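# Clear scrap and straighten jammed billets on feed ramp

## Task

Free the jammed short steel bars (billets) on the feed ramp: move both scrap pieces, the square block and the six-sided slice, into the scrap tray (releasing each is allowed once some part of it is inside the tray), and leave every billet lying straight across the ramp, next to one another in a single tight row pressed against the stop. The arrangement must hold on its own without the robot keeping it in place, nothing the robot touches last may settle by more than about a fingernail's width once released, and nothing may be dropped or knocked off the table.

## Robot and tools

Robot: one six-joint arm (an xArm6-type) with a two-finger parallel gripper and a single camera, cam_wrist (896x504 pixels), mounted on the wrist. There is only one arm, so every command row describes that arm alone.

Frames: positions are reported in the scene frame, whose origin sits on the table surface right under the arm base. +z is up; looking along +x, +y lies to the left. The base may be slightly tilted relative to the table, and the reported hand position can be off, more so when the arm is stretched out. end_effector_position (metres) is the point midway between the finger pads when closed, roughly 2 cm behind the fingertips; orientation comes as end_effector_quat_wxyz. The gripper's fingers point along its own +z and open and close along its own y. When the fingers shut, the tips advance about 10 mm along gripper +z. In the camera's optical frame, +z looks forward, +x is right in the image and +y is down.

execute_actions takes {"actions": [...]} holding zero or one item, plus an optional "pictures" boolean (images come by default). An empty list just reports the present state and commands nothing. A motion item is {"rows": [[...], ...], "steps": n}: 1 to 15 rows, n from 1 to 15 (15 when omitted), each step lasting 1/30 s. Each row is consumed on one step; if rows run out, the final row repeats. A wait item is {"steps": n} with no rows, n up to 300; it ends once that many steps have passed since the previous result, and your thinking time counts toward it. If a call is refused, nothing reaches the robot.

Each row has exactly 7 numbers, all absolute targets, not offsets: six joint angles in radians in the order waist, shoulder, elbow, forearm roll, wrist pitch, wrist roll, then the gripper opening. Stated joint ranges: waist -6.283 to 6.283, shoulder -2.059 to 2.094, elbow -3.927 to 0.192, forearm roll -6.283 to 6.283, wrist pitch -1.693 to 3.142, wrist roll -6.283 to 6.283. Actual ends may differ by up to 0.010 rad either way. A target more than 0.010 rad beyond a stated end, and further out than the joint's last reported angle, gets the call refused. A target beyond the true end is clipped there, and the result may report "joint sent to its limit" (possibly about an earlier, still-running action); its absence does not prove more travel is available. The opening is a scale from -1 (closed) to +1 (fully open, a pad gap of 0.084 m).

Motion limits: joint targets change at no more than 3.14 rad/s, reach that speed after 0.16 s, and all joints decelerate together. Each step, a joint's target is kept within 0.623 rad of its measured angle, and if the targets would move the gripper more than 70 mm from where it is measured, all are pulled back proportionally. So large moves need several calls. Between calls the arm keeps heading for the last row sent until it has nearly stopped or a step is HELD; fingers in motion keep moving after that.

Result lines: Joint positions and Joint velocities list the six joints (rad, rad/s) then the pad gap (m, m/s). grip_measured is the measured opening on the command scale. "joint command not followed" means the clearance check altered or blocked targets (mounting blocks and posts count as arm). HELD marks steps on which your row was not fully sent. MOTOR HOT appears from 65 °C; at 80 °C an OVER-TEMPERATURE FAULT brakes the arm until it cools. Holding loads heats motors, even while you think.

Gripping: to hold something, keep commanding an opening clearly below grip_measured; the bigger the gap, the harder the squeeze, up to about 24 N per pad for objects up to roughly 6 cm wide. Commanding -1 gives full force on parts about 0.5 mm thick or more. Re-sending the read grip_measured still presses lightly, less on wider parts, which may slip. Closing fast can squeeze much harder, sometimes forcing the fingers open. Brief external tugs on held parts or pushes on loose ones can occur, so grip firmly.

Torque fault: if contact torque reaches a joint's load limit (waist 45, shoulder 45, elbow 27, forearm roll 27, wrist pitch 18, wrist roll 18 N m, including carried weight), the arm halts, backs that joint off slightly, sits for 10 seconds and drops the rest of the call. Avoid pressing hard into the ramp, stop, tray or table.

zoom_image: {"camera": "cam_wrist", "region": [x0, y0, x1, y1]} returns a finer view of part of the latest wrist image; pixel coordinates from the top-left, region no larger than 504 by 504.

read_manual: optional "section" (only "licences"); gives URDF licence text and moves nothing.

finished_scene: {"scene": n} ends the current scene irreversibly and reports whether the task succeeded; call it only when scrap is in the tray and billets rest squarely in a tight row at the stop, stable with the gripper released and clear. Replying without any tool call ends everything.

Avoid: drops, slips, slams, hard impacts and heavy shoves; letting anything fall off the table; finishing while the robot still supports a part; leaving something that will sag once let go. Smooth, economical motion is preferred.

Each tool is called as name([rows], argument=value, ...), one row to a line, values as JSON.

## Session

execute_actions(actions=[])

Scene clock: 0.00 s of 6000.00 s.
end_effector_position=(+0.2287, +0.3182, +0.3086) grip_measured=+1.00 end_effector_quat_wxyz=(+0.242, +0.958, -0.051, +0.147) end_effector_velocity=(+0.000, -0.000, +0.000) end_effector_angular_velocity=(+0.000, +0.001, -0.000)
Joint positions: [ 1.573  1.105 -1.825 -0.673  1.984  1.885  0.084]
Joint velocities: [-0.001 -0.001  0.    -0.    -0.    -0.     0.   ]

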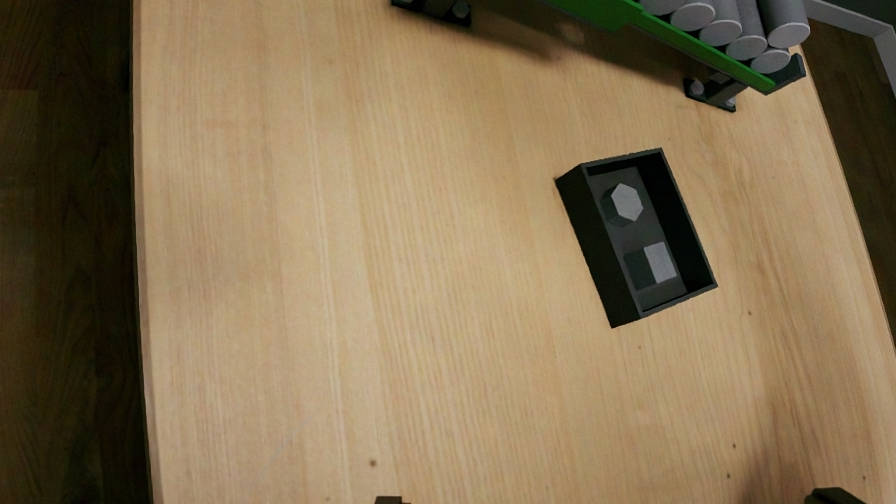

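execute_actions([
  {"rows": [[0.906,-0.273,-0.996,-0.82,1.5,1.03,1]], "steps": 15},
], pictures=false)

execute_actions([
  {"steps": 40},
])

Scene clock: 7.00 s of 6000.00 s.
end_effector_position=(+0.3396, +0.2575, +0.2522) grip_measured=+1.00 end_effector_quat_wxyz=(+0.223, +0.974, +0.037, +0.026) end_effector_velocity=(+0.210, -0.213, -0.108) end_effector_angular_velocity=(+0.140, +0.597, +0.348)
Joint positions: [ 1.292  0.789 -1.51  -0.735  1.778  1.569  0.084]
Joint velocities: [-0.591 -0.847  0.792 -0.128 -0.422 -0.816 -0.   ]
Steps of this call (steps 1 to 90: nothing new was sent; then 3.50 s passed at rest; steps 91 to 105: all 15 steps of this action). Readings (joint positions):
91: [1.573 1.105 -1.825 -0.673 1.984 1.884]
92: [1.570 1.101 -1.819 -0.674 1.979 1.879]
94: [1.537 1.067 -1.781 -0.682 1.950 1.842]
98: [1.438 0.969 -1.690 -0.704 1.883 1.749]
105: the state above

Scene clock: 8.33 s of 6000.00 s.
end_effector_position=(+0.5084, -0.0039, +0.2985) grip_measured=+1.00 end_effector_quat_wxyz=(+0.002, +1.000, +0.001, -0.000) end_effector_velocity=(+0.004, -0.008, +0.004) end_effector_angular_velocity=(+0.013, -0.010, -0.010)
Joint positions: [ 0.907 -0.269 -0.996 -0.82   1.5    1.031  0.084]
Joint velocities: [-0.006 -0.026  0.004 -0.002 -0.005 -0.01   0.   ]
Steps of this call (steps 1 to 40: the robot went on to your last target). Readings (joint positions):
1: [1.272 0.760 -1.484 -0.740 1.764 1.542]
2: [1.253 0.731 -1.459 -0.744 1.751 1.515]
4: [1.217 0.669 -1.410 -0.752 1.724 1.464]
8: [1.150 0.539 -1.322 -0.766 1.677 1.372]
40: the state above

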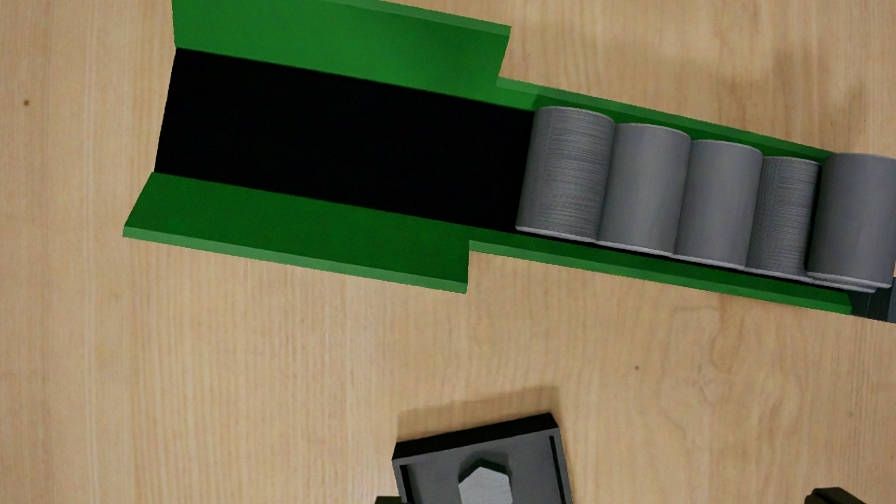

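execute_actions([
  {"rows": [[0.868,-0.28,-0.9955,-0.822,1.476,1.01,1],[0.83,-0.286,-0.995,-0.825,1.452,0.99,1],[0.79,-0.293,-0.9945,-0.827,1.428,0.971,1],[0.753,-0.3,-0.994,-0.829,1.404,0.952,1],[0.715,-0.306,-0.9935,-0.831,1.381,0.932,1],[0.677,-0.313,-0.993,-0.834,1.357,0.912,1],[0.639,-0.319,-0.9925,-0.836,1.333,0.893,1],[0.6,-0.326,-0.992,-0.838,1.309,0.873,1],[0.562,-0.333,-0.9915,-0.841,1.285,0.854,1],[0.524,-0.339,-0.991,-0.843,1.261,0.834,1],[0.486,-0.346,-0.9905,-0.845,1.237,0.814,1],[0.448,-0.352,-0.99,-0.847,1.213,0.795,1],[0.41,-0.359,-0.9895,-0.85,1.19,0.775,1],[0.372,-0.366,-0.989,-0.852,1.166,0.756,1],[0.3335,-0.3722,-0.9886,-0.8543,1.1419,0.736,1]], "steps": 15},
], pictures=false)

execute_actions([
  {"steps": 22},
])

Scene clock: 34.47 s of 6000.00 s.
end_effector_position=(+0.5632, -0.0873, +0.2318) grip_measured=+1.00 end_effector_quat_wxyz=(-0.009, +0.999, -0.048, -0.008) end_effector_velocity=(+0.112, -0.264, -0.172) end_effector_angular_velocity=(-0.021, -0.022, -0.249)
Joint positions: [ 0.568 -0.332 -0.992 -0.84   1.289  0.857  0.084]
Joint velocities: [-0.908 -0.158  0.014 -0.054 -0.568 -0.465  0.   ]
Steps of this call (steps 1 to 30: the robot went on to your last target; steps 31 to 90: nothing new was sent; then 22.63 s passed at rest; steps 91 to 105: all 15 steps of this action). Readings (joint positions):
91: [0.906 -0.273 -0.996 -0.820 1.500 1.030]
92: [0.903 -0.273 -0.996 -0.820 1.497 1.028]
94: [0.882 -0.277 -0.995 -0.821 1.483 1.016]
98: [0.784 -0.294 -0.994 -0.827 1.423 0.967]
105: the state above

Scene clock: 35.20 s of 6000.00 s.
end_effector_position=(+0.5854, -0.1621, +0.1909) grip_measured=+1.00 end_effector_quat_wxyz=(+0.001, +0.997, -0.078, +0.001) end_effector_velocity=(+0.000, -0.002, -0.000) end_effector_angular_velocity=(-0.001, -0.000, -0.002)
Joint positions: [ 0.334 -0.372 -0.989 -0.854  1.142  0.736  0.084]
Joint velocities: [-0.004 -0.001 -0.001 -0.    -0.001 -0.001  0.   ]
Steps of this call (steps 1 to 22: the robot went on to your last target). Readings (joint positions):
1: [0.538 -0.337 -0.991 -0.842 1.270 0.841]
2: [0.508 -0.342 -0.991 -0.844 1.251 0.826]
4: [0.448 -0.352 -0.990 -0.847 1.214 0.795]
8: [0.366 -0.367 -0.990 -0.852 1.164 0.754]
22: the state above

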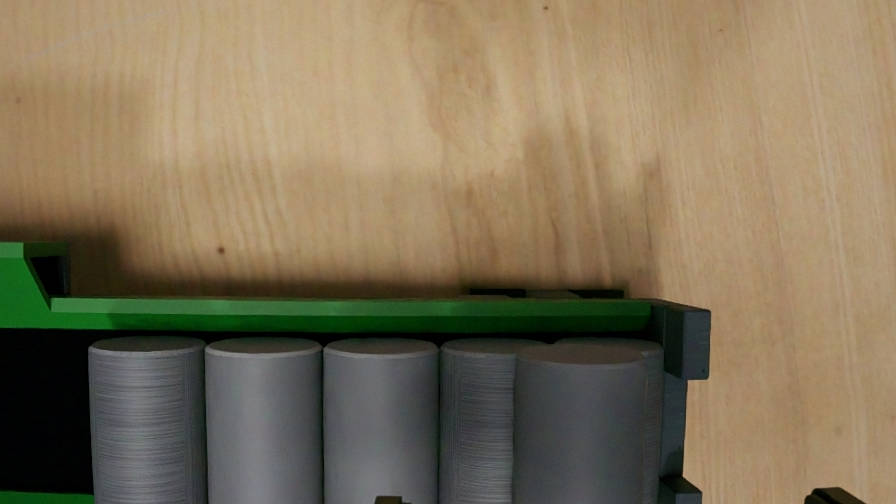

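execute_actions([
  {"rows": [[0.3243,-0.367,-0.9874,-0.8562,1.131,0.736,0.8],[0.3151,-0.3617,-0.9862,-0.8582,1.12,0.736,0.6],[0.3059,-0.3565,-0.985,-0.8601,1.109,0.736,0.45],[0.2967,-0.3512,-0.9838,-0.862,1.098,0.736,0.38],[0.2875,-0.346,-0.9826,-0.864,1.087,0.736,0.38],[0.2783,-0.3408,-0.9814,-0.8659,1.076,0.736,0.38],[0.2691,-0.3355,-0.9802,-0.8678,1.065,0.736,0.38],[0.2599,-0.3303,-0.979,-0.8698,1.054,0.737,0.38],[0.2507,-0.3251,-0.9778,-0.8717,1.0433,0.737,0.38],[0.2415,-0.3198,-0.9766,-0.8736,1.0324,0.737,0.38]], "steps": 15},
], pictures=false)

execute_actions([
  {"steps": 8},
])

Scene clock: 57.83 s of 6000.00 s.
end_effector_position=(+0.5901, -0.1666, +0.1575) grip_measured=+0.37 end_effector_quat_wxyz=(+0.002, +0.997, -0.082, +0.000) end_effector_velocity=(+0.006, -0.007, -0.039) end_effector_angular_velocity=(+0.002, -0.005, -0.012)
Joint positions: [ 0.251 -0.325 -0.977 -0.871  1.045  0.737  0.06 ]
Joint velocities: [-0.099  0.054  0.011 -0.022 -0.121  0.    -0.001]
Steps of this call (steps 1 to 15: the robot went on to your last target; steps 16 to 90: nothing new was sent; then 19.13 s passed at rest; steps 91 to 105: all 15 steps of this action). Readings (joint positions):
91: [0.333 -0.372 -0.989 -0.854 1.142 0.736]
92: [0.333 -0.372 -0.989 -0.855 1.140 0.736]
94: [0.326 -0.368 -0.988 -0.856 1.133 0.736]
98: [0.300 -0.353 -0.984 -0.861 1.102 0.736]
105: the state above

Scene clock: 58.10 s of 6000.00 s.
end_effector_position=(+0.5911, -0.1674, +0.1543) grip_measured=+0.37 end_effector_quat_wxyz=(+0.001, +0.997, -0.083, +0.001) end_effector_velocity=(-0.000, -0.000, -0.003) end_effector_angular_velocity=(+0.000, +0.001, -0.001)
Joint positions: [ 0.242 -0.32  -0.977 -0.873  1.033  0.737  0.06 ]
Joint velocities: [-0.007  0.004  0.001 -0.001 -0.008  0.001 -0.   ]
Steps of this call (steps 1 to 8: the robot went on to your last target). Readings (joint positions):
1: [0.248 -0.323 -0.977 -0.872 1.041 0.737]
2: [0.247 -0.322 -0.977 -0.872 1.039 0.737]
4: [0.244 -0.321 -0.977 -0.873 1.036 0.737]
8: the state above

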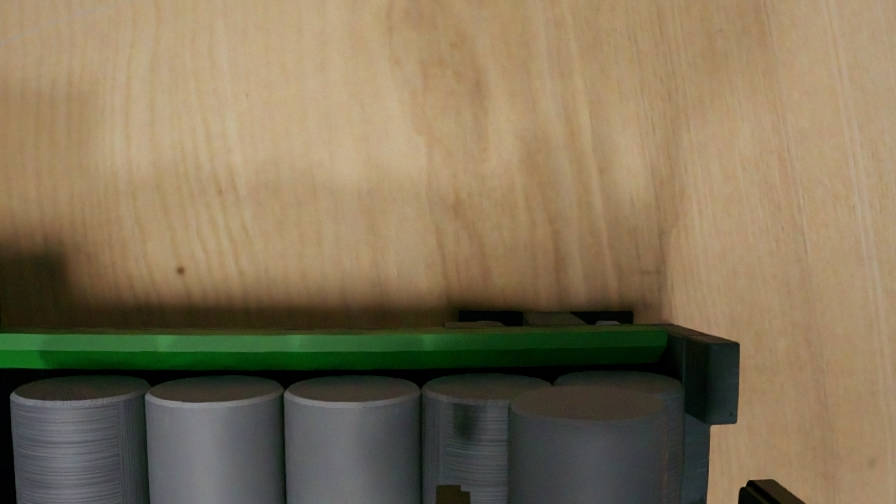

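execute_actions([
  {"rows": [[0.2354,-0.3163,-0.9758,-0.8749,1.0251,0.737,0.38],[0.2292,-0.3128,-0.975,-0.8762,1.0178,0.737,0.38],[0.2231,-0.3093,-0.9742,-0.8775,1.0105,0.737,0.38],[0.2169,-0.3058,-0.9734,-0.8788,1.0032,0.737,0.38],[0.2108,-0.3023,-0.9726,-0.8801,0.9959,0.737,0.38],[0.2047,-0.2989,-0.9718,-0.8813,0.9886,0.737,0.38],[0.1985,-0.2954,-0.971,-0.8826,0.9813,0.737,0.38],[0.1924,-0.2919,-0.9702,-0.8839,0.974,0.737,0.38],[0.1862,-0.2884,-0.9694,-0.8852,0.9667,0.737,0.38],[0.1801,-0.2849,-0.9686,-0.8865,0.9594,0.737,0.38],[0.176,-0.2817,-0.968,-0.8875,0.954,0.737,0.38]], "steps": 15},
], pictures=false)

execute_actions([
  {"rows": [[0.176,-0.2817,-0.968,-0.8875,0.954,0.737,0.38],[0.176,-0.2817,-0.968,-0.8875,0.954,0.737,0.38],[0.176,-0.2817,-0.968,-0.8875,0.954,0.737,0.38],[0.176,-0.2817,-0.968,-0.8875,0.954,0.737,0.3],[0.176,-0.2817,-0.968,-0.8875,0.954,0.737,0.22],[0.176,-0.2817,-0.968,-0.8875,0.954,0.737,0.15],[0.176,-0.2817,-0.968,-0.8875,0.954,0.737,0.08],[0.176,-0.2817,-0.968,-0.8875,0.954,0.737,0.02],[0.176,-0.2817,-0.968,-0.8875,0.954,0.737,-0.03],[0.176,-0.2817,-0.968,-0.8875,0.954,0.737,-0.08],[0.176,-0.2817,-0.968,-0.8875,0.954,0.737,-0.15],[0.176,-0.2817,-0.968,-0.8875,0.954,0.737,-0.25],[0.176,-0.2817,-0.968,-0.8875,0.954,0.737,-0.4],[0.176,-0.2817,-0.968,-0.8875,0.954,0.737,-0.7],[0.176,-0.2817,-0.968,-0.8875,0.954,0.737,-1]], "steps": 15},
], pictures=false)

execute_actions([
  {"steps": 6},
])

Scene clock: 74.93 s of 6000.00 s.
end_effector_position=(+0.5919, -0.1711, +0.1301) grip_measured=+0.37 end_effector_quat_wxyz=(+0.001, +0.996, -0.086, -0.000) end_effector_velocity=(+0.001, -0.004, -0.034) end_effector_angular_velocity=(+0.005, +0.002, -0.006)
Joint positions: [ 0.184 -0.286 -0.969 -0.886  0.965  0.737  0.06 ]
Joint velocities: [-0.081  0.049  0.011 -0.017 -0.099  0.     0.   ]
Steps of this call (steps 1 to 30: the robot went on to your last target; steps 31 to 90: nothing new was sent; then 13.33 s passed at rest; steps 91 to 105: all 15 steps of this action). Readings (joint positions):
91: [0.241 -0.320 -0.977 -0.874 1.032 0.737]
92: [0.241 -0.319 -0.977 -0.874 1.031 0.737]
94: [0.237 -0.317 -0.976 -0.875 1.026 0.737]
98: [0.219 -0.307 -0.974 -0.878 1.006 0.737]
105: the state above

Scene clock: 75.43 s of 6000.00 s.
end_effector_position=(+0.5928, -0.1696, +0.1276) grip_measured=-0.10 end_effector_quat_wxyz=(-0.002, +0.996, -0.085, +0.002) end_effector_velocity=(-0.000, -0.002, -0.000) end_effector_angular_velocity=(-0.003, +0.001, -0.002)
Joint positions: [ 0.179 -0.281 -0.967 -0.886  0.951  0.737  0.04 ]
Joint velocities: [-0.002 -0.001 -0.001 -0.001  0.002 -0.    -0.   ]
Steps of this call (steps 1 to 15: all 15 steps of this action). Readings (joint positions):
1: [0.182 -0.285 -0.968 -0.886 0.962 0.737]
2: [0.180 -0.284 -0.968 -0.887 0.960 0.737]
4: [0.178 -0.283 -0.968 -0.887 0.957 0.737]
8: [0.177 -0.282 -0.968 -0.887 0.955 0.737]
15: the state above

Scene clock: 75.63 s of 6000.00 s.
end_effector_position=(+0.5928, -0.1698, +0.1275) grip_measured=-0.11 end_effector_quat_wxyz=(-0.001, +0.996, -0.085, +0.002) end_effector_velocity=(-0.000, -0.001, -0.000) end_effector_angular_velocity=(-0.002, +0.002, -0.002)
Joint positions: [ 0.179 -0.281 -0.968 -0.886  0.952  0.737  0.04 ]
Joint velocities: [-0.002 -0.    -0.001  0.     0.002  0.    -0.   ]
Steps of this call (steps 1 to 6: the robot went on to your last target). Readings (joint positions):
1: [0.179 -0.281 -0.967 -0.886 0.951 0.737]
2: [0.179 -0.281 -0.967 -0.886 0.951 0.737]
4: [0.179 -0.281 -0.967 -0.886 0.951 0.737]
6: the state above

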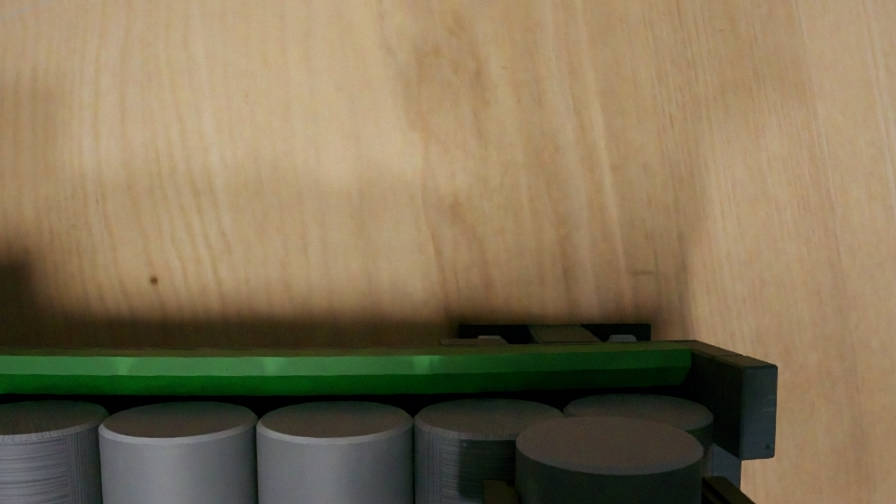

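execute_actions([
  {"rows": [[0.179,-0.281,-0.9675,-0.886,0.952,0.737,-0.3],[0.179,-0.281,-0.9675,-0.886,0.952,0.737,-0.05],[0.179,-0.281,-0.9675,-0.886,0.952,0.737,0.02],[0.179,-0.281,-0.9675,-0.886,0.952,0.737,0.02],[0.179,-0.281,-0.9675,-0.886,0.952,0.737,0.02],[0.1772,-0.2795,-0.9672,-0.887,0.9496,0.7375,0.02],[0.1754,-0.278,-0.967,-0.888,0.9472,0.738,0.02],[0.1736,-0.2765,-0.9668,-0.889,0.9448,0.7385,0.02],[0.1718,-0.275,-0.9665,-0.89,0.9424,0.739,0.02]], "steps": 15},
], pictures=false)

execute_actions([
  {"rows": [[0.1718,-0.275,-0.9665,-0.89,0.9424,0.739,0.02],[0.1718,-0.275,-0.9665,-0.89,0.9424,0.739,0.02],[0.1718,-0.275,-0.9665,-0.89,0.9424,0.739,-0.04],[0.1718,-0.275,-0.9665,-0.89,0.9424,0.739,-0.1],[0.1718,-0.275,-0.9665,-0.89,0.9424,0.739,-0.17],[0.1718,-0.275,-0.9665,-0.89,0.9424,0.739,-0.3],[0.1718,-0.275,-0.9665,-0.89,0.9424,0.739,-0.5],[0.1718,-0.275,-0.9665,-0.89,0.9424,0.739,-0.75],[0.1718,-0.275,-0.9665,-0.89,0.9424,0.739,-1]], "steps": 15},
])

Scene clock: 90.63 s of 6000.00 s.
end_effector_position=(+0.5928, -0.1719, +0.1240) grip_measured=+0.01 end_effector_quat_wxyz=(+0.001, +0.996, -0.086, +0.001) end_effector_velocity=(-0.006, +0.007, -0.009) end_effector_angular_velocity=(+0.006, +0.014, +0.012)
Joint positions: [ 0.17  -0.276 -0.968 -0.891  0.946  0.739  0.044]
Joint velocities: [-0.005  0.014  0.014  0.    -0.012  0.002  0.   ]
Steps of this call (steps 1 to 15: the robot went on to your last target; steps 16 to 90: nothing new was sent; then 11.50 s passed at rest; steps 91 to 105: all 15 steps of this action). Readings (joint positions):
91: [0.178 -0.282 -0.968 -0.887 0.952 0.737]
92: [0.178 -0.282 -0.968 -0.887 0.952 0.737]
94: [0.178 -0.282 -0.969 -0.888 0.953 0.737]
98: [0.174 -0.282 -0.971 -0.889 0.954 0.737]
105: the state above

Scene clock: 91.13 s of 6000.00 s.
end_effector_position=(+0.5927, -0.1696, +0.1238) grip_measured=-0.10 end_effector_quat_wxyz=(-0.001, +0.996, -0.085, +0.001) end_effector_velocity=(-0.000, +0.000, -0.001) end_effector_angular_velocity=(-0.000, +0.002, +0.001)
Joint positions: [ 0.172 -0.275 -0.966 -0.89   0.942  0.739  0.04 ]
Joint velocities: [-0.001  0.002 -0.001 -0.     0.    -0.    -0.   ]
Steps of this call (steps 1 to 15: all 15 steps of this action). Readings (joint positions):
1: [0.170 -0.276 -0.968 -0.891 0.945 0.739]
2: [0.170 -0.276 -0.967 -0.891 0.945 0.739]
4: [0.170 -0.275 -0.967 -0.891 0.944 0.739]
8: [0.172 -0.275 -0.966 -0.890 0.942 0.739]
15: the state above

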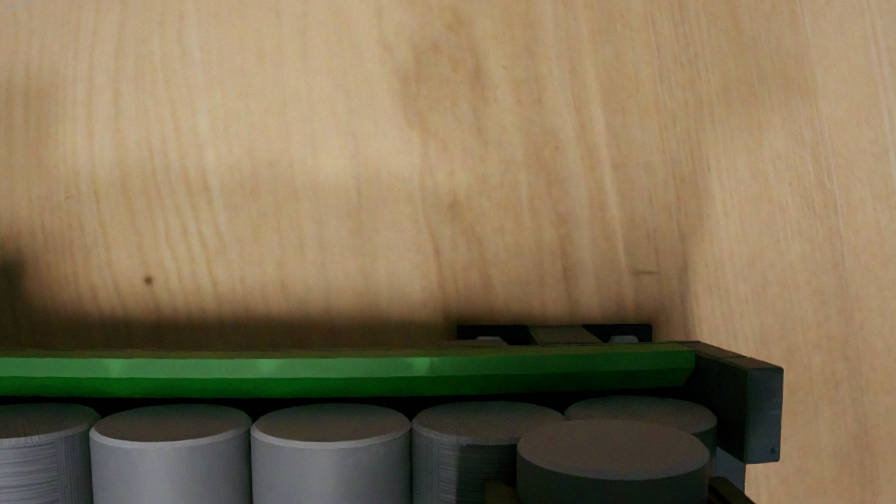

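execute_actions([
  {"rows": [[0.175,-0.277,-0.967,-0.8893,0.9465,0.739,-1],[0.18,-0.28,-0.9677,-0.888,0.953,0.739,-1],[0.1865,-0.284,-0.9686,-0.8866,0.961,0.739,-1],[0.193,-0.2885,-0.9695,-0.885,0.9695,0.739,-1],[0.2,-0.293,-0.9705,-0.8835,0.978,0.738,-1],[0.207,-0.297,-0.9715,-0.882,0.987,0.738,-1],[0.214,-0.3015,-0.9725,-0.8803,0.996,0.738,-1],[0.221,-0.306,-0.9735,-0.8787,1.005,0.738,-1],[0.228,-0.3103,-0.9745,-0.877,1.0135,0.738,-1],[0.235,-0.3147,-0.9755,-0.8755,1.0225,0.738,-1],[0.242,-0.319,-0.9765,-0.874,1.031,0.737,-1],[0.249,-0.3235,-0.9775,-0.8723,1.04,0.737,-1],[0.256,-0.328,-0.9785,-0.8707,1.049,0.737,-1],[0.263,-0.332,-0.9795,-0.869,1.058,0.737,-1],[0.27,-0.336,-0.9803,-0.8676,1.066,0.737,-1]], "steps": 15},
], pictures=false)

execute_actions([
  {"rows": [[0.274,-0.333,-0.984,-0.868,1.069,0.741,-1],[0.28,-0.325,-0.99,-0.869,1.071,0.748,-1],[0.288,-0.311,-0.998,-0.871,1.073,0.759,-1],[0.298,-0.294,-1.008,-0.873,1.076,0.772,-1],[0.309,-0.276,-1.019,-0.875,1.08,0.786,-1],[0.32,-0.2575,-1.03,-0.877,1.0835,0.8,-1],[0.331,-0.239,-1.041,-0.879,1.087,0.814,-1],[0.342,-0.221,-1.052,-0.881,1.091,0.827,-1],[0.353,-0.203,-1.063,-0.883,1.094,0.841,-1],[0.364,-0.1845,-1.074,-0.885,1.098,0.855,-1],[0.375,-0.166,-1.085,-0.887,1.1015,0.868,-1],[0.386,-0.148,-1.096,-0.889,1.105,0.882,-1],[0.397,-0.13,-1.107,-0.8915,1.109,0.896,-1],[0.408,-0.1115,-1.1175,-0.8935,1.1124,0.91,-1],[0.419,-0.093,-1.128,-0.8956,1.116,0.923,-1]], "steps": 15},
], pictures=false)

execute_actions([
  {"rows": [[0.43,-0.075,-1.139,-0.8977,1.1196,0.937,-1],[0.441,-0.057,-1.15,-0.8998,1.1233,0.951,-1],[0.452,-0.0385,-1.161,-0.902,1.127,0.964,-1],[0.463,-0.02,-1.172,-0.904,1.1306,0.978,-1],[0.474,-0.002,-1.183,-0.906,1.134,0.992,-1],[0.4855,0.016,-1.1935,-0.908,1.138,1.006,-1],[0.4965,0.0345,-1.204,-0.91,1.1415,1.019,-1],[0.5075,0.053,-1.215,-0.912,1.145,1.033,-1],[0.5186,0.071,-1.226,-0.914,1.149,1.047,-1],[0.5297,0.089,-1.237,-0.9164,1.1525,1.061,-1],[0.5408,0.107,-1.248,-0.9185,1.156,1.075,-1],[0.55,0.1225,-1.257,-0.92,1.159,1.086,-1],[0.557,0.134,-1.264,-0.9215,1.1615,1.095,-1],[0.5629,0.1437,-1.2695,-0.9226,1.1634,1.102,-1]], "steps": 15},
], pictures=false)

execute_actions([
  {"steps": 12},
])

Scene clock: 131.67 s of 6000.00 s.
end_effector_position=(+0.5913, -0.1674, +0.1514) grip_measured=-0.10 end_effector_quat_wxyz=(+0.001, +0.997, -0.083, +0.001) end_effector_velocity=(-0.007, +0.011, +0.089) end_effector_angular_velocity=(-0.001, -0.003, +0.018)
Joint positions: [ 0.236 -0.316 -0.976 -0.875  1.025  0.738  0.04 ]
Joint velocities: [ 0.211 -0.128 -0.028  0.049  0.254 -0.004  0.   ]
Steps of this call (steps 1 to 15: the robot went on to your last target; steps 16 to 90: nothing new was sent; then 37.03 s passed at rest; steps 91 to 105: all 15 steps of this action). Readings (joint positions):
91: [0.172 -0.275 -0.966 -0.890 0.942 0.739]
92: [0.172 -0.275 -0.967 -0.890 0.943 0.739]
94: [0.174 -0.276 -0.967 -0.890 0.948 0.739]
98: [0.189 -0.287 -0.968 -0.886 0.971 0.739]
105: the state above

Scene clock: 132.17 s of 6000.00 s.
end_effector_position=(+0.6102, -0.1080, +0.1621) grip_measured=-0.10 end_effector_quat_wxyz=(-0.002, +0.996, -0.085, -0.002) end_effector_velocity=(+0.060, +0.207, -0.009) end_effector_angular_velocity=(+0.013, +0.008, -0.013)
Joint positions: [ 0.364 -0.182 -1.074 -0.885  1.098  0.855  0.04 ]
Joint velocities: [ 0.318  0.529 -0.324 -0.065  0.102  0.4   -0.   ]
Steps of this call (steps 1 to 15: all 15 steps of this action). Readings (joint positions):
1: [0.243 -0.320 -0.977 -0.874 1.034 0.737]
2: [0.250 -0.324 -0.978 -0.872 1.042 0.738]
4: [0.263 -0.325 -0.983 -0.871 1.055 0.742]
8: [0.293 -0.295 -1.007 -0.873 1.072 0.770]
15: the state above

Scene clock: 132.67 s of 6000.00 s.
end_effector_position=(+0.6256, +0.0056, +0.1603) grip_measured=-0.10 end_effector_quat_wxyz=(-0.001, +0.996, -0.086, -0.002) end_effector_velocity=(+0.005, +0.210, +0.001) end_effector_angular_velocity=(-0.018, -0.026, +0.006)
Joint positions: [ 0.529  0.086 -1.234 -0.915  1.152  1.058  0.04 ]
Joint velocities: [ 0.286  0.473 -0.28  -0.057  0.086  0.35  -0.   ]
Steps of this call (steps 1 to 15: all 15 steps of this action). Readings (joint positions):
1: [0.375 -0.165 -1.085 -0.888 1.101 0.869]
2: [0.385 -0.147 -1.096 -0.890 1.104 0.882]
4: [0.407 -0.111 -1.118 -0.895 1.111 0.909]
8: [0.451 -0.038 -1.162 -0.903 1.126 0.964]
15: the state above

Scene clock: 133.07 s of 6000.00 s.
end_effector_position=(+0.6264, +0.0298, +0.1609) grip_measured=-0.10 end_effector_quat_wxyz=(+0.001, +0.996, -0.087, +0.001) end_effector_velocity=(-0.002, +0.007, -0.001) end_effector_angular_velocity=(-0.001, +0.002, +0.005)
Joint positions: [ 0.562  0.142 -1.269 -0.922  1.163  1.101  0.04 ]
Joint velocities: [ 0.009  0.015 -0.004 -0.001  0.002  0.009 -0.   ]
Steps of this call (steps 1 to 12: the robot went on to your last target). Readings (joint positions):
1: [0.537 0.101 -1.243 -0.917 1.155 1.069]
2: [0.545 0.113 -1.249 -0.918 1.157 1.078]
4: [0.554 0.128 -1.258 -0.920 1.160 1.089]
8: [0.560 0.139 -1.267 -0.922 1.163 1.099]
12: the state above

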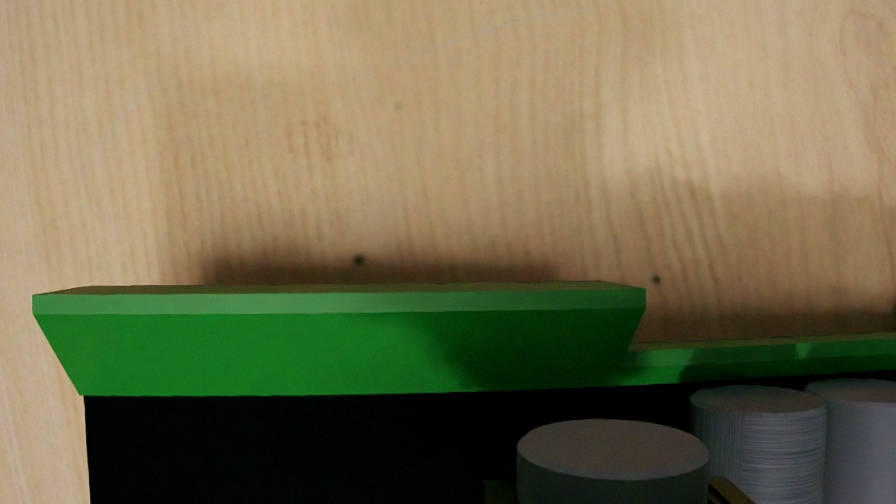

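execute_actions([
  {"rows": [[0.5579,0.1469,-1.2677,-0.9257,1.1569,1.104,-1],[0.5529,0.15,-1.2658,-0.9287,1.1504,1.105,-1],[0.5478,0.1532,-1.264,-0.9318,1.1439,1.107,-1],[0.5428,0.1563,-1.2622,-0.9349,1.1374,1.109,-1],[0.5378,0.1595,-1.2603,-0.9379,1.1308,1.11,-1],[0.5328,0.1626,-1.2585,-0.941,1.1243,1.112,-1],[0.5277,0.1658,-1.2567,-0.944,1.1178,1.113,-1],[0.5227,0.169,-1.2549,-0.9471,1.1113,1.115,-1],[0.5177,0.1721,-1.253,-0.9502,1.1048,1.117,-1],[0.5127,0.1753,-1.2512,-0.9532,1.0983,1.118,-1],[0.5076,0.1784,-1.2494,-0.9563,1.0918,1.12,-1],[0.5026,0.1816,-1.2475,-0.9594,1.0853,1.122,-1],[0.4976,0.1847,-1.2457,-0.9624,1.0787,1.123,-1],[0.4926,0.1879,-1.2439,-0.9655,1.0722,1.125,-1]], "steps": 15},
], pictures=false)

execute_actions([
  {"steps": 12},
])

Scene clock: 148.40 s of 6000.00 s.
end_effector_position=(+0.6254, +0.0311, +0.1296) grip_measured=-0.10 end_effector_quat_wxyz=(+0.001, +0.996, -0.087, +0.001) end_effector_velocity=(-0.005, -0.000, -0.086) end_effector_angular_velocity=(+0.001, +0.003, +0.000)
Joint positions: [ 0.511  0.176 -1.251 -0.954  1.097  1.119  0.04 ]
Joint velocities: [-0.144  0.09   0.052 -0.087 -0.185  0.046 -0.   ]
Steps of this call (steps 1 to 30: the robot went on to your last target; steps 31 to 90: nothing new was sent; then 11.83 s passed at rest; steps 91 to 105: all 15 steps of this action). Readings (joint positions):
91: [0.563 0.144 -1.269 -0.923 1.163 1.102]
92: [0.562 0.144 -1.269 -0.923 1.162 1.102]
94: [0.559 0.146 -1.268 -0.925 1.158 1.103]
98: [0.545 0.155 -1.263 -0.934 1.139 1.108]
105: the state above

Scene clock: 148.80 s of 6000.00 s.
end_effector_position=(+0.6249, +0.0312, +0.1190) grip_measured=-0.10 end_effector_quat_wxyz=(+0.001, +0.996, -0.087, +0.001) end_effector_velocity=(-0.001, +0.000, -0.003) end_effector_angular_velocity=(-0.001, +0.002, +0.001)
Joint positions: [ 0.493  0.187 -1.244 -0.965  1.073  1.125  0.04 ]
Joint velocities: [-0.005  0.003  0.003 -0.002 -0.005  0.001 -0.   ]
Steps of this call (steps 1 to 12: the robot went on to your last target). Readings (joint positions):
1: [0.507 0.179 -1.249 -0.957 1.091 1.120]
2: [0.503 0.182 -1.247 -0.959 1.086 1.121]
4: [0.498 0.185 -1.245 -0.962 1.080 1.123]
8: [0.494 0.187 -1.245 -0.965 1.074 1.124]
12: the state above

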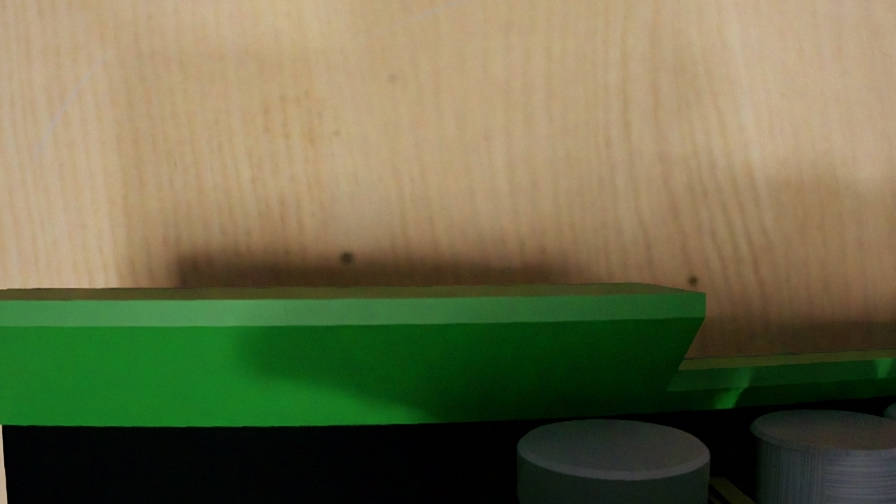

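execute_actions([
  {"rows": [[0.4909,0.189,-1.2433,-0.9665,1.07,1.1255,-1],[0.4892,0.19,-1.2427,-0.9675,1.0679,1.126,-1],[0.4875,0.1911,-1.242,-0.9685,1.0657,1.1265,-1],[0.4859,0.1921,-1.2414,-0.9696,1.0635,1.127,-1],[0.485,0.1926,-1.2411,-0.9701,1.0625,1.127,-1],[0.4842,0.1932,-1.2408,-0.9706,1.0614,1.1275,-1],[0.4833,0.1937,-1.2405,-0.9711,1.0603,1.128,-1],[0.4825,0.1942,-1.2402,-0.9716,1.0592,1.128,-1],[0.4817,0.1947,-1.2399,-0.9721,1.0581,1.128,-1],[0.4808,0.1953,-1.2396,-0.9726,1.057,1.1285,-1]], "steps": 15},
], pictures=false)

execute_actions([
  {"steps": 5},
], pictures=false)

Scene clock: 155.53 s of 6000.00 s.
end_effector_position=(+0.6240, +0.0311, +0.1120) grip_measured=-0.10 end_effector_quat_wxyz=(+0.001, +0.996, -0.086, +0.000) end_effector_velocity=(+0.000, -0.000, -0.005) end_effector_angular_velocity=(+0.002, -0.001, -0.001)
Joint positions: [ 0.482  0.195 -1.24  -0.972  1.058  1.128  0.04 ]
Joint velocities: [-0.009  0.004  0.003 -0.006 -0.013  0.003  0.   ]
Steps of this call (steps 1 to 30: the robot went on to your last target; steps 31 to 90: nothing new was sent; then 3.23 s passed at rest; steps 91 to 105: all 15 steps of this action). Readings (joint positions):
91: [0.493 0.188 -1.244 -0.966 1.072 1.125]
92: [0.492 0.188 -1.244 -0.966 1.072 1.125]
94: [0.491 0.189 -1.244 -0.966 1.070 1.125]
98: [0.487 0.191 -1.242 -0.969 1.065 1.127]
105: the state above

Scene clock: 155.70 s of 6000.00 s.
end_effector_position=(+0.6240, +0.0311, +0.1116) grip_measured=-0.10 end_effector_quat_wxyz=(+0.001, +0.996, -0.086, +0.000) end_effector_velocity=(+0.000, -0.000, -0.001) end_effector_angular_velocity=(+0.001, -0.000, -0.002)
Joint positions: [ 0.481  0.195 -1.24  -0.972  1.057  1.128  0.04 ]
Joint velocities: [-0.002  0.001 -0.    -0.001 -0.002  0.001  0.   ]
Steps of this call (steps 1 to 5: the robot went on to your last target). Readings (joint positions):
1: [0.481 0.195 -1.240 -0.972 1.058 1.128]
2: [0.481 0.195 -1.240 -0.972 1.058 1.128]
4: [0.481 0.195 -1.240 -0.972 1.057 1.128]
5: the state above

No contact yet; go 3 mm lower.

execute_actions([
  {"rows": [[0.48,0.1958,-1.2393,-0.9731,1.0559,1.129,-1],[0.4791,0.1963,-1.239,-0.9736,1.0548,1.129,-1],[0.4783,0.1968,-1.2387,-0.9741,1.0538,1.129,-1],[0.4775,0.1974,-1.2384,-0.9747,1.0527,1.13,-1],[0.4766,0.1979,-1.2381,-0.9752,1.0516,1.13,-1],[0.4758,0.1984,-1.2378,-0.9757,1.0505,1.13,-1]], "steps": 15},
], pictures=false)

Scene clock: 159.77 s of 6000.00 s.
end_effector_position=(+0.6241, +0.0310, +0.1103) grip_measured=-0.10 end_effector_quat_wxyz=(+0.000, +0.996, -0.087, +0.001) end_effector_velocity=(+0.000, -0.000, -0.008) end_effector_angular_velocity=(-0.001, +0.002, +0.002)
Joint positions: [ 0.478  0.196 -1.238 -0.975  1.052  1.13   0.04 ]
Joint velocities: [-0.014  0.012 -0.001 -0.007 -0.014  0.001  0.   ]
Steps of this call (steps 1 to 15: the robot went on to your last target; steps 16 to 90: nothing new was sent; then 0.57 s passed at rest; steps 91 to 105: all 15 steps of this action). Readings (joint positions):
91: [0.481 0.195 -1.240 -0.973 1.057 1.129]
92: [0.481 0.195 -1.240 -0.973 1.057 1.129]
94: [0.481 0.195 -1.239 -0.973 1.056 1.129]
98: [0.480 0.195 -1.239 -0.974 1.055 1.129]
105: the state above

Contact near 0.110. Release and lift.

execute_actions([
  {"rows": [[0.4783,0.1968,-1.2387,-0.9741,1.0538,1.129,-0.5],[0.4783,0.1968,-1.2387,-0.9741,1.0538,1.129,-0.2],[0.4783,0.1968,-1.2387,-0.9741,1.0538,1.129,-0.1],[0.4783,0.1968,-1.2387,-0.9741,1.0538,1.129,-0.05],[0.4783,0.1968,-1.2387,-0.9741,1.0538,1.129,0.0],[0.4783,0.1968,-1.2387,-0.9741,1.0538,1.129,0.03],[0.4783,0.1968,-1.2387,-0.9741,1.0538,1.129,0.06]], "steps": 12},
], pictures=false)

execute_actions([
  {"rows": [[0.4825,0.1942,-1.2402,-0.9716,1.0592,1.128,0.06],[0.4875,0.1911,-1.242,-0.9685,1.0657,1.1265,0.06],[0.4926,0.1879,-1.2439,-0.9655,1.0722,1.125,0.06],[0.4976,0.1847,-1.2457,-0.9624,1.0787,1.123,0.06],[0.5026,0.1816,-1.2475,-0.9594,1.0853,1.122,0.06],[0.5076,0.1784,-1.2494,-0.9563,1.0918,1.12,0.06],[0.5127,0.1753,-1.2512,-0.9532,1.0983,1.118,0.06],[0.5202,0.1705,-1.254,-0.9486,1.108,1.116,0.06],[0.5277,0.1658,-1.2567,-0.944,1.1178,1.113,0.06],[0.5378,0.1595,-1.2603,-0.9379,1.1308,1.11,0.06],[0.5478,0.1532,-1.264,-0.9318,1.1439,1.107,0.06],[0.5579,0.1469,-1.2677,-0.9257,1.1569,1.104,0.06],[0.573,0.1374,-1.2732,-0.9165,1.1764,1.099,0.06],[0.588,0.128,-1.2787,-0.9073,1.196,1.094,0.06],[0.613,0.112,-1.2878,-0.892,1.2285,1.086,0.06]], "steps": 15},
], pictures=false)

execute_actions([
  {"rows": [[0.76,-0.08,-1.14,-0.856,1.364,1.06,0.06]], "steps": 15},
], pictures=false)

execute_actions([
  {"steps": 10},
])

Scene clock: 170.50 s of 6000.00 s.
end_effector_position=(+0.6216, +0.0317, +0.1069) grip_measured=+0.04 end_effector_quat_wxyz=(+0.002, +0.996, -0.085, -0.002) end_effector_velocity=(+0.015, -0.004, +0.018) end_effector_angular_velocity=(+0.014, -0.032, -0.022)
Joint positions: [ 0.476  0.201 -1.236 -0.975  1.053  1.129  0.046]
Joint velocities: [ 0.014 -0.023 -0.02   0.003  0.004 -0.001  0.007]
Steps of this call (steps 1 to 15: the robot went on to your last target; steps 16 to 90: nothing new was sent; then 7.33 s passed at rest; steps 91 to 102: all 12 steps of this action). Readings (joint positions):
91: [0.476 0.198 -1.238 -0.976 1.051 1.130]
92: [0.476 0.198 -1.238 -0.976 1.051 1.130]
94: [0.476 0.198 -1.238 -0.975 1.051 1.130]
98: [0.475 0.201 -1.237 -0.975 1.052 1.129]
102: the state above

Scene clock: 171.00 s of 6000.00 s.
end_effector_position=(+0.6259, +0.0310, +0.1489) grip_measured=+0.05 end_effector_quat_wxyz=(+0.001, +0.996, -0.086, +0.001) end_effector_velocity=(+0.000, -0.002, +0.183) end_effector_angular_velocity=(+0.007, +0.010, +0.005)
Joint positions: [ 0.544  0.156 -1.262 -0.934  1.139  1.108  0.046]
Joint velocities: [ 0.307 -0.192 -0.11   0.188  0.401 -0.099  0.   ]
Steps of this call (steps 1 to 15: all 15 steps of this action). Readings (joint positions):
1: [0.476 0.200 -1.237 -0.974 1.053 1.129]
2: [0.477 0.199 -1.238 -0.974 1.054 1.129]
4: [0.481 0.196 -1.239 -0.972 1.059 1.128]
8: [0.496 0.186 -1.245 -0.963 1.077 1.124]
15: the state above

Scene clock: 171.50 s of 6000.00 s.
end_effector_position=(+0.5713, +0.0178, +0.2508) grip_measured=+0.05 end_effector_quat_wxyz=(+0.000, +0.999, -0.046, -0.001) end_effector_velocity=(-0.032, -0.006, +0.019) end_effector_angular_velocity=(-0.018, +0.024, +0.051)
Joint positions: [ 0.753 -0.072 -1.145 -0.858  1.356  1.062  0.046]
Joint velocities: [ 0.066 -0.069  0.062  0.025  0.08  -0.017 -0.   ]
Steps of this call (steps 1 to 15: all 15 steps of this action). Readings (joint positions):
1: [0.555 0.149 -1.266 -0.927 1.154 1.105]
2: [0.569 0.138 -1.267 -0.920 1.171 1.101]
4: [0.607 0.097 -1.248 -0.907 1.209 1.092]
8: [0.689 0.002 -1.190 -0.880 1.291 1.075]
15: the state above

Scene clock: 171.83 s of 6000.00 s.
end_effector_position=(+0.5688, +0.0171, +0.2534) grip_measured=+0.05 end_effector_quat_wxyz=(+0.000, +0.999, -0.044, -0.001) end_effector_velocity=(-0.000, -0.000, +0.003) end_effector_angular_velocity=(+0.003, -0.002, +0.001)
Joint positions: [ 0.759 -0.079 -1.14  -0.856  1.364  1.06   0.046]
Joint velocities: [ 0.005 -0.005  0.001  0.001  0.003 -0.001  0.   ]
Steps of this call (steps 1 to 10: the robot went on to your last target). Readings (joint positions):
1: [0.754 -0.074 -1.143 -0.858 1.359 1.061]
2: [0.756 -0.075 -1.142 -0.857 1.360 1.061]
4: [0.758 -0.077 -1.141 -0.857 1.362 1.060]
8: [0.759 -0.079 -1.140 -0.856 1.364 1.060]
10: the state above

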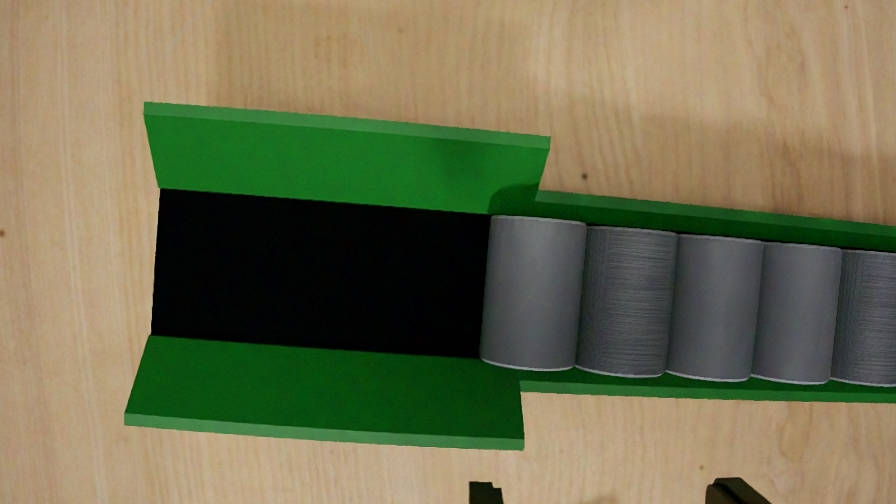

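finished_scene(scene=2)

The scene is finished: the task was done.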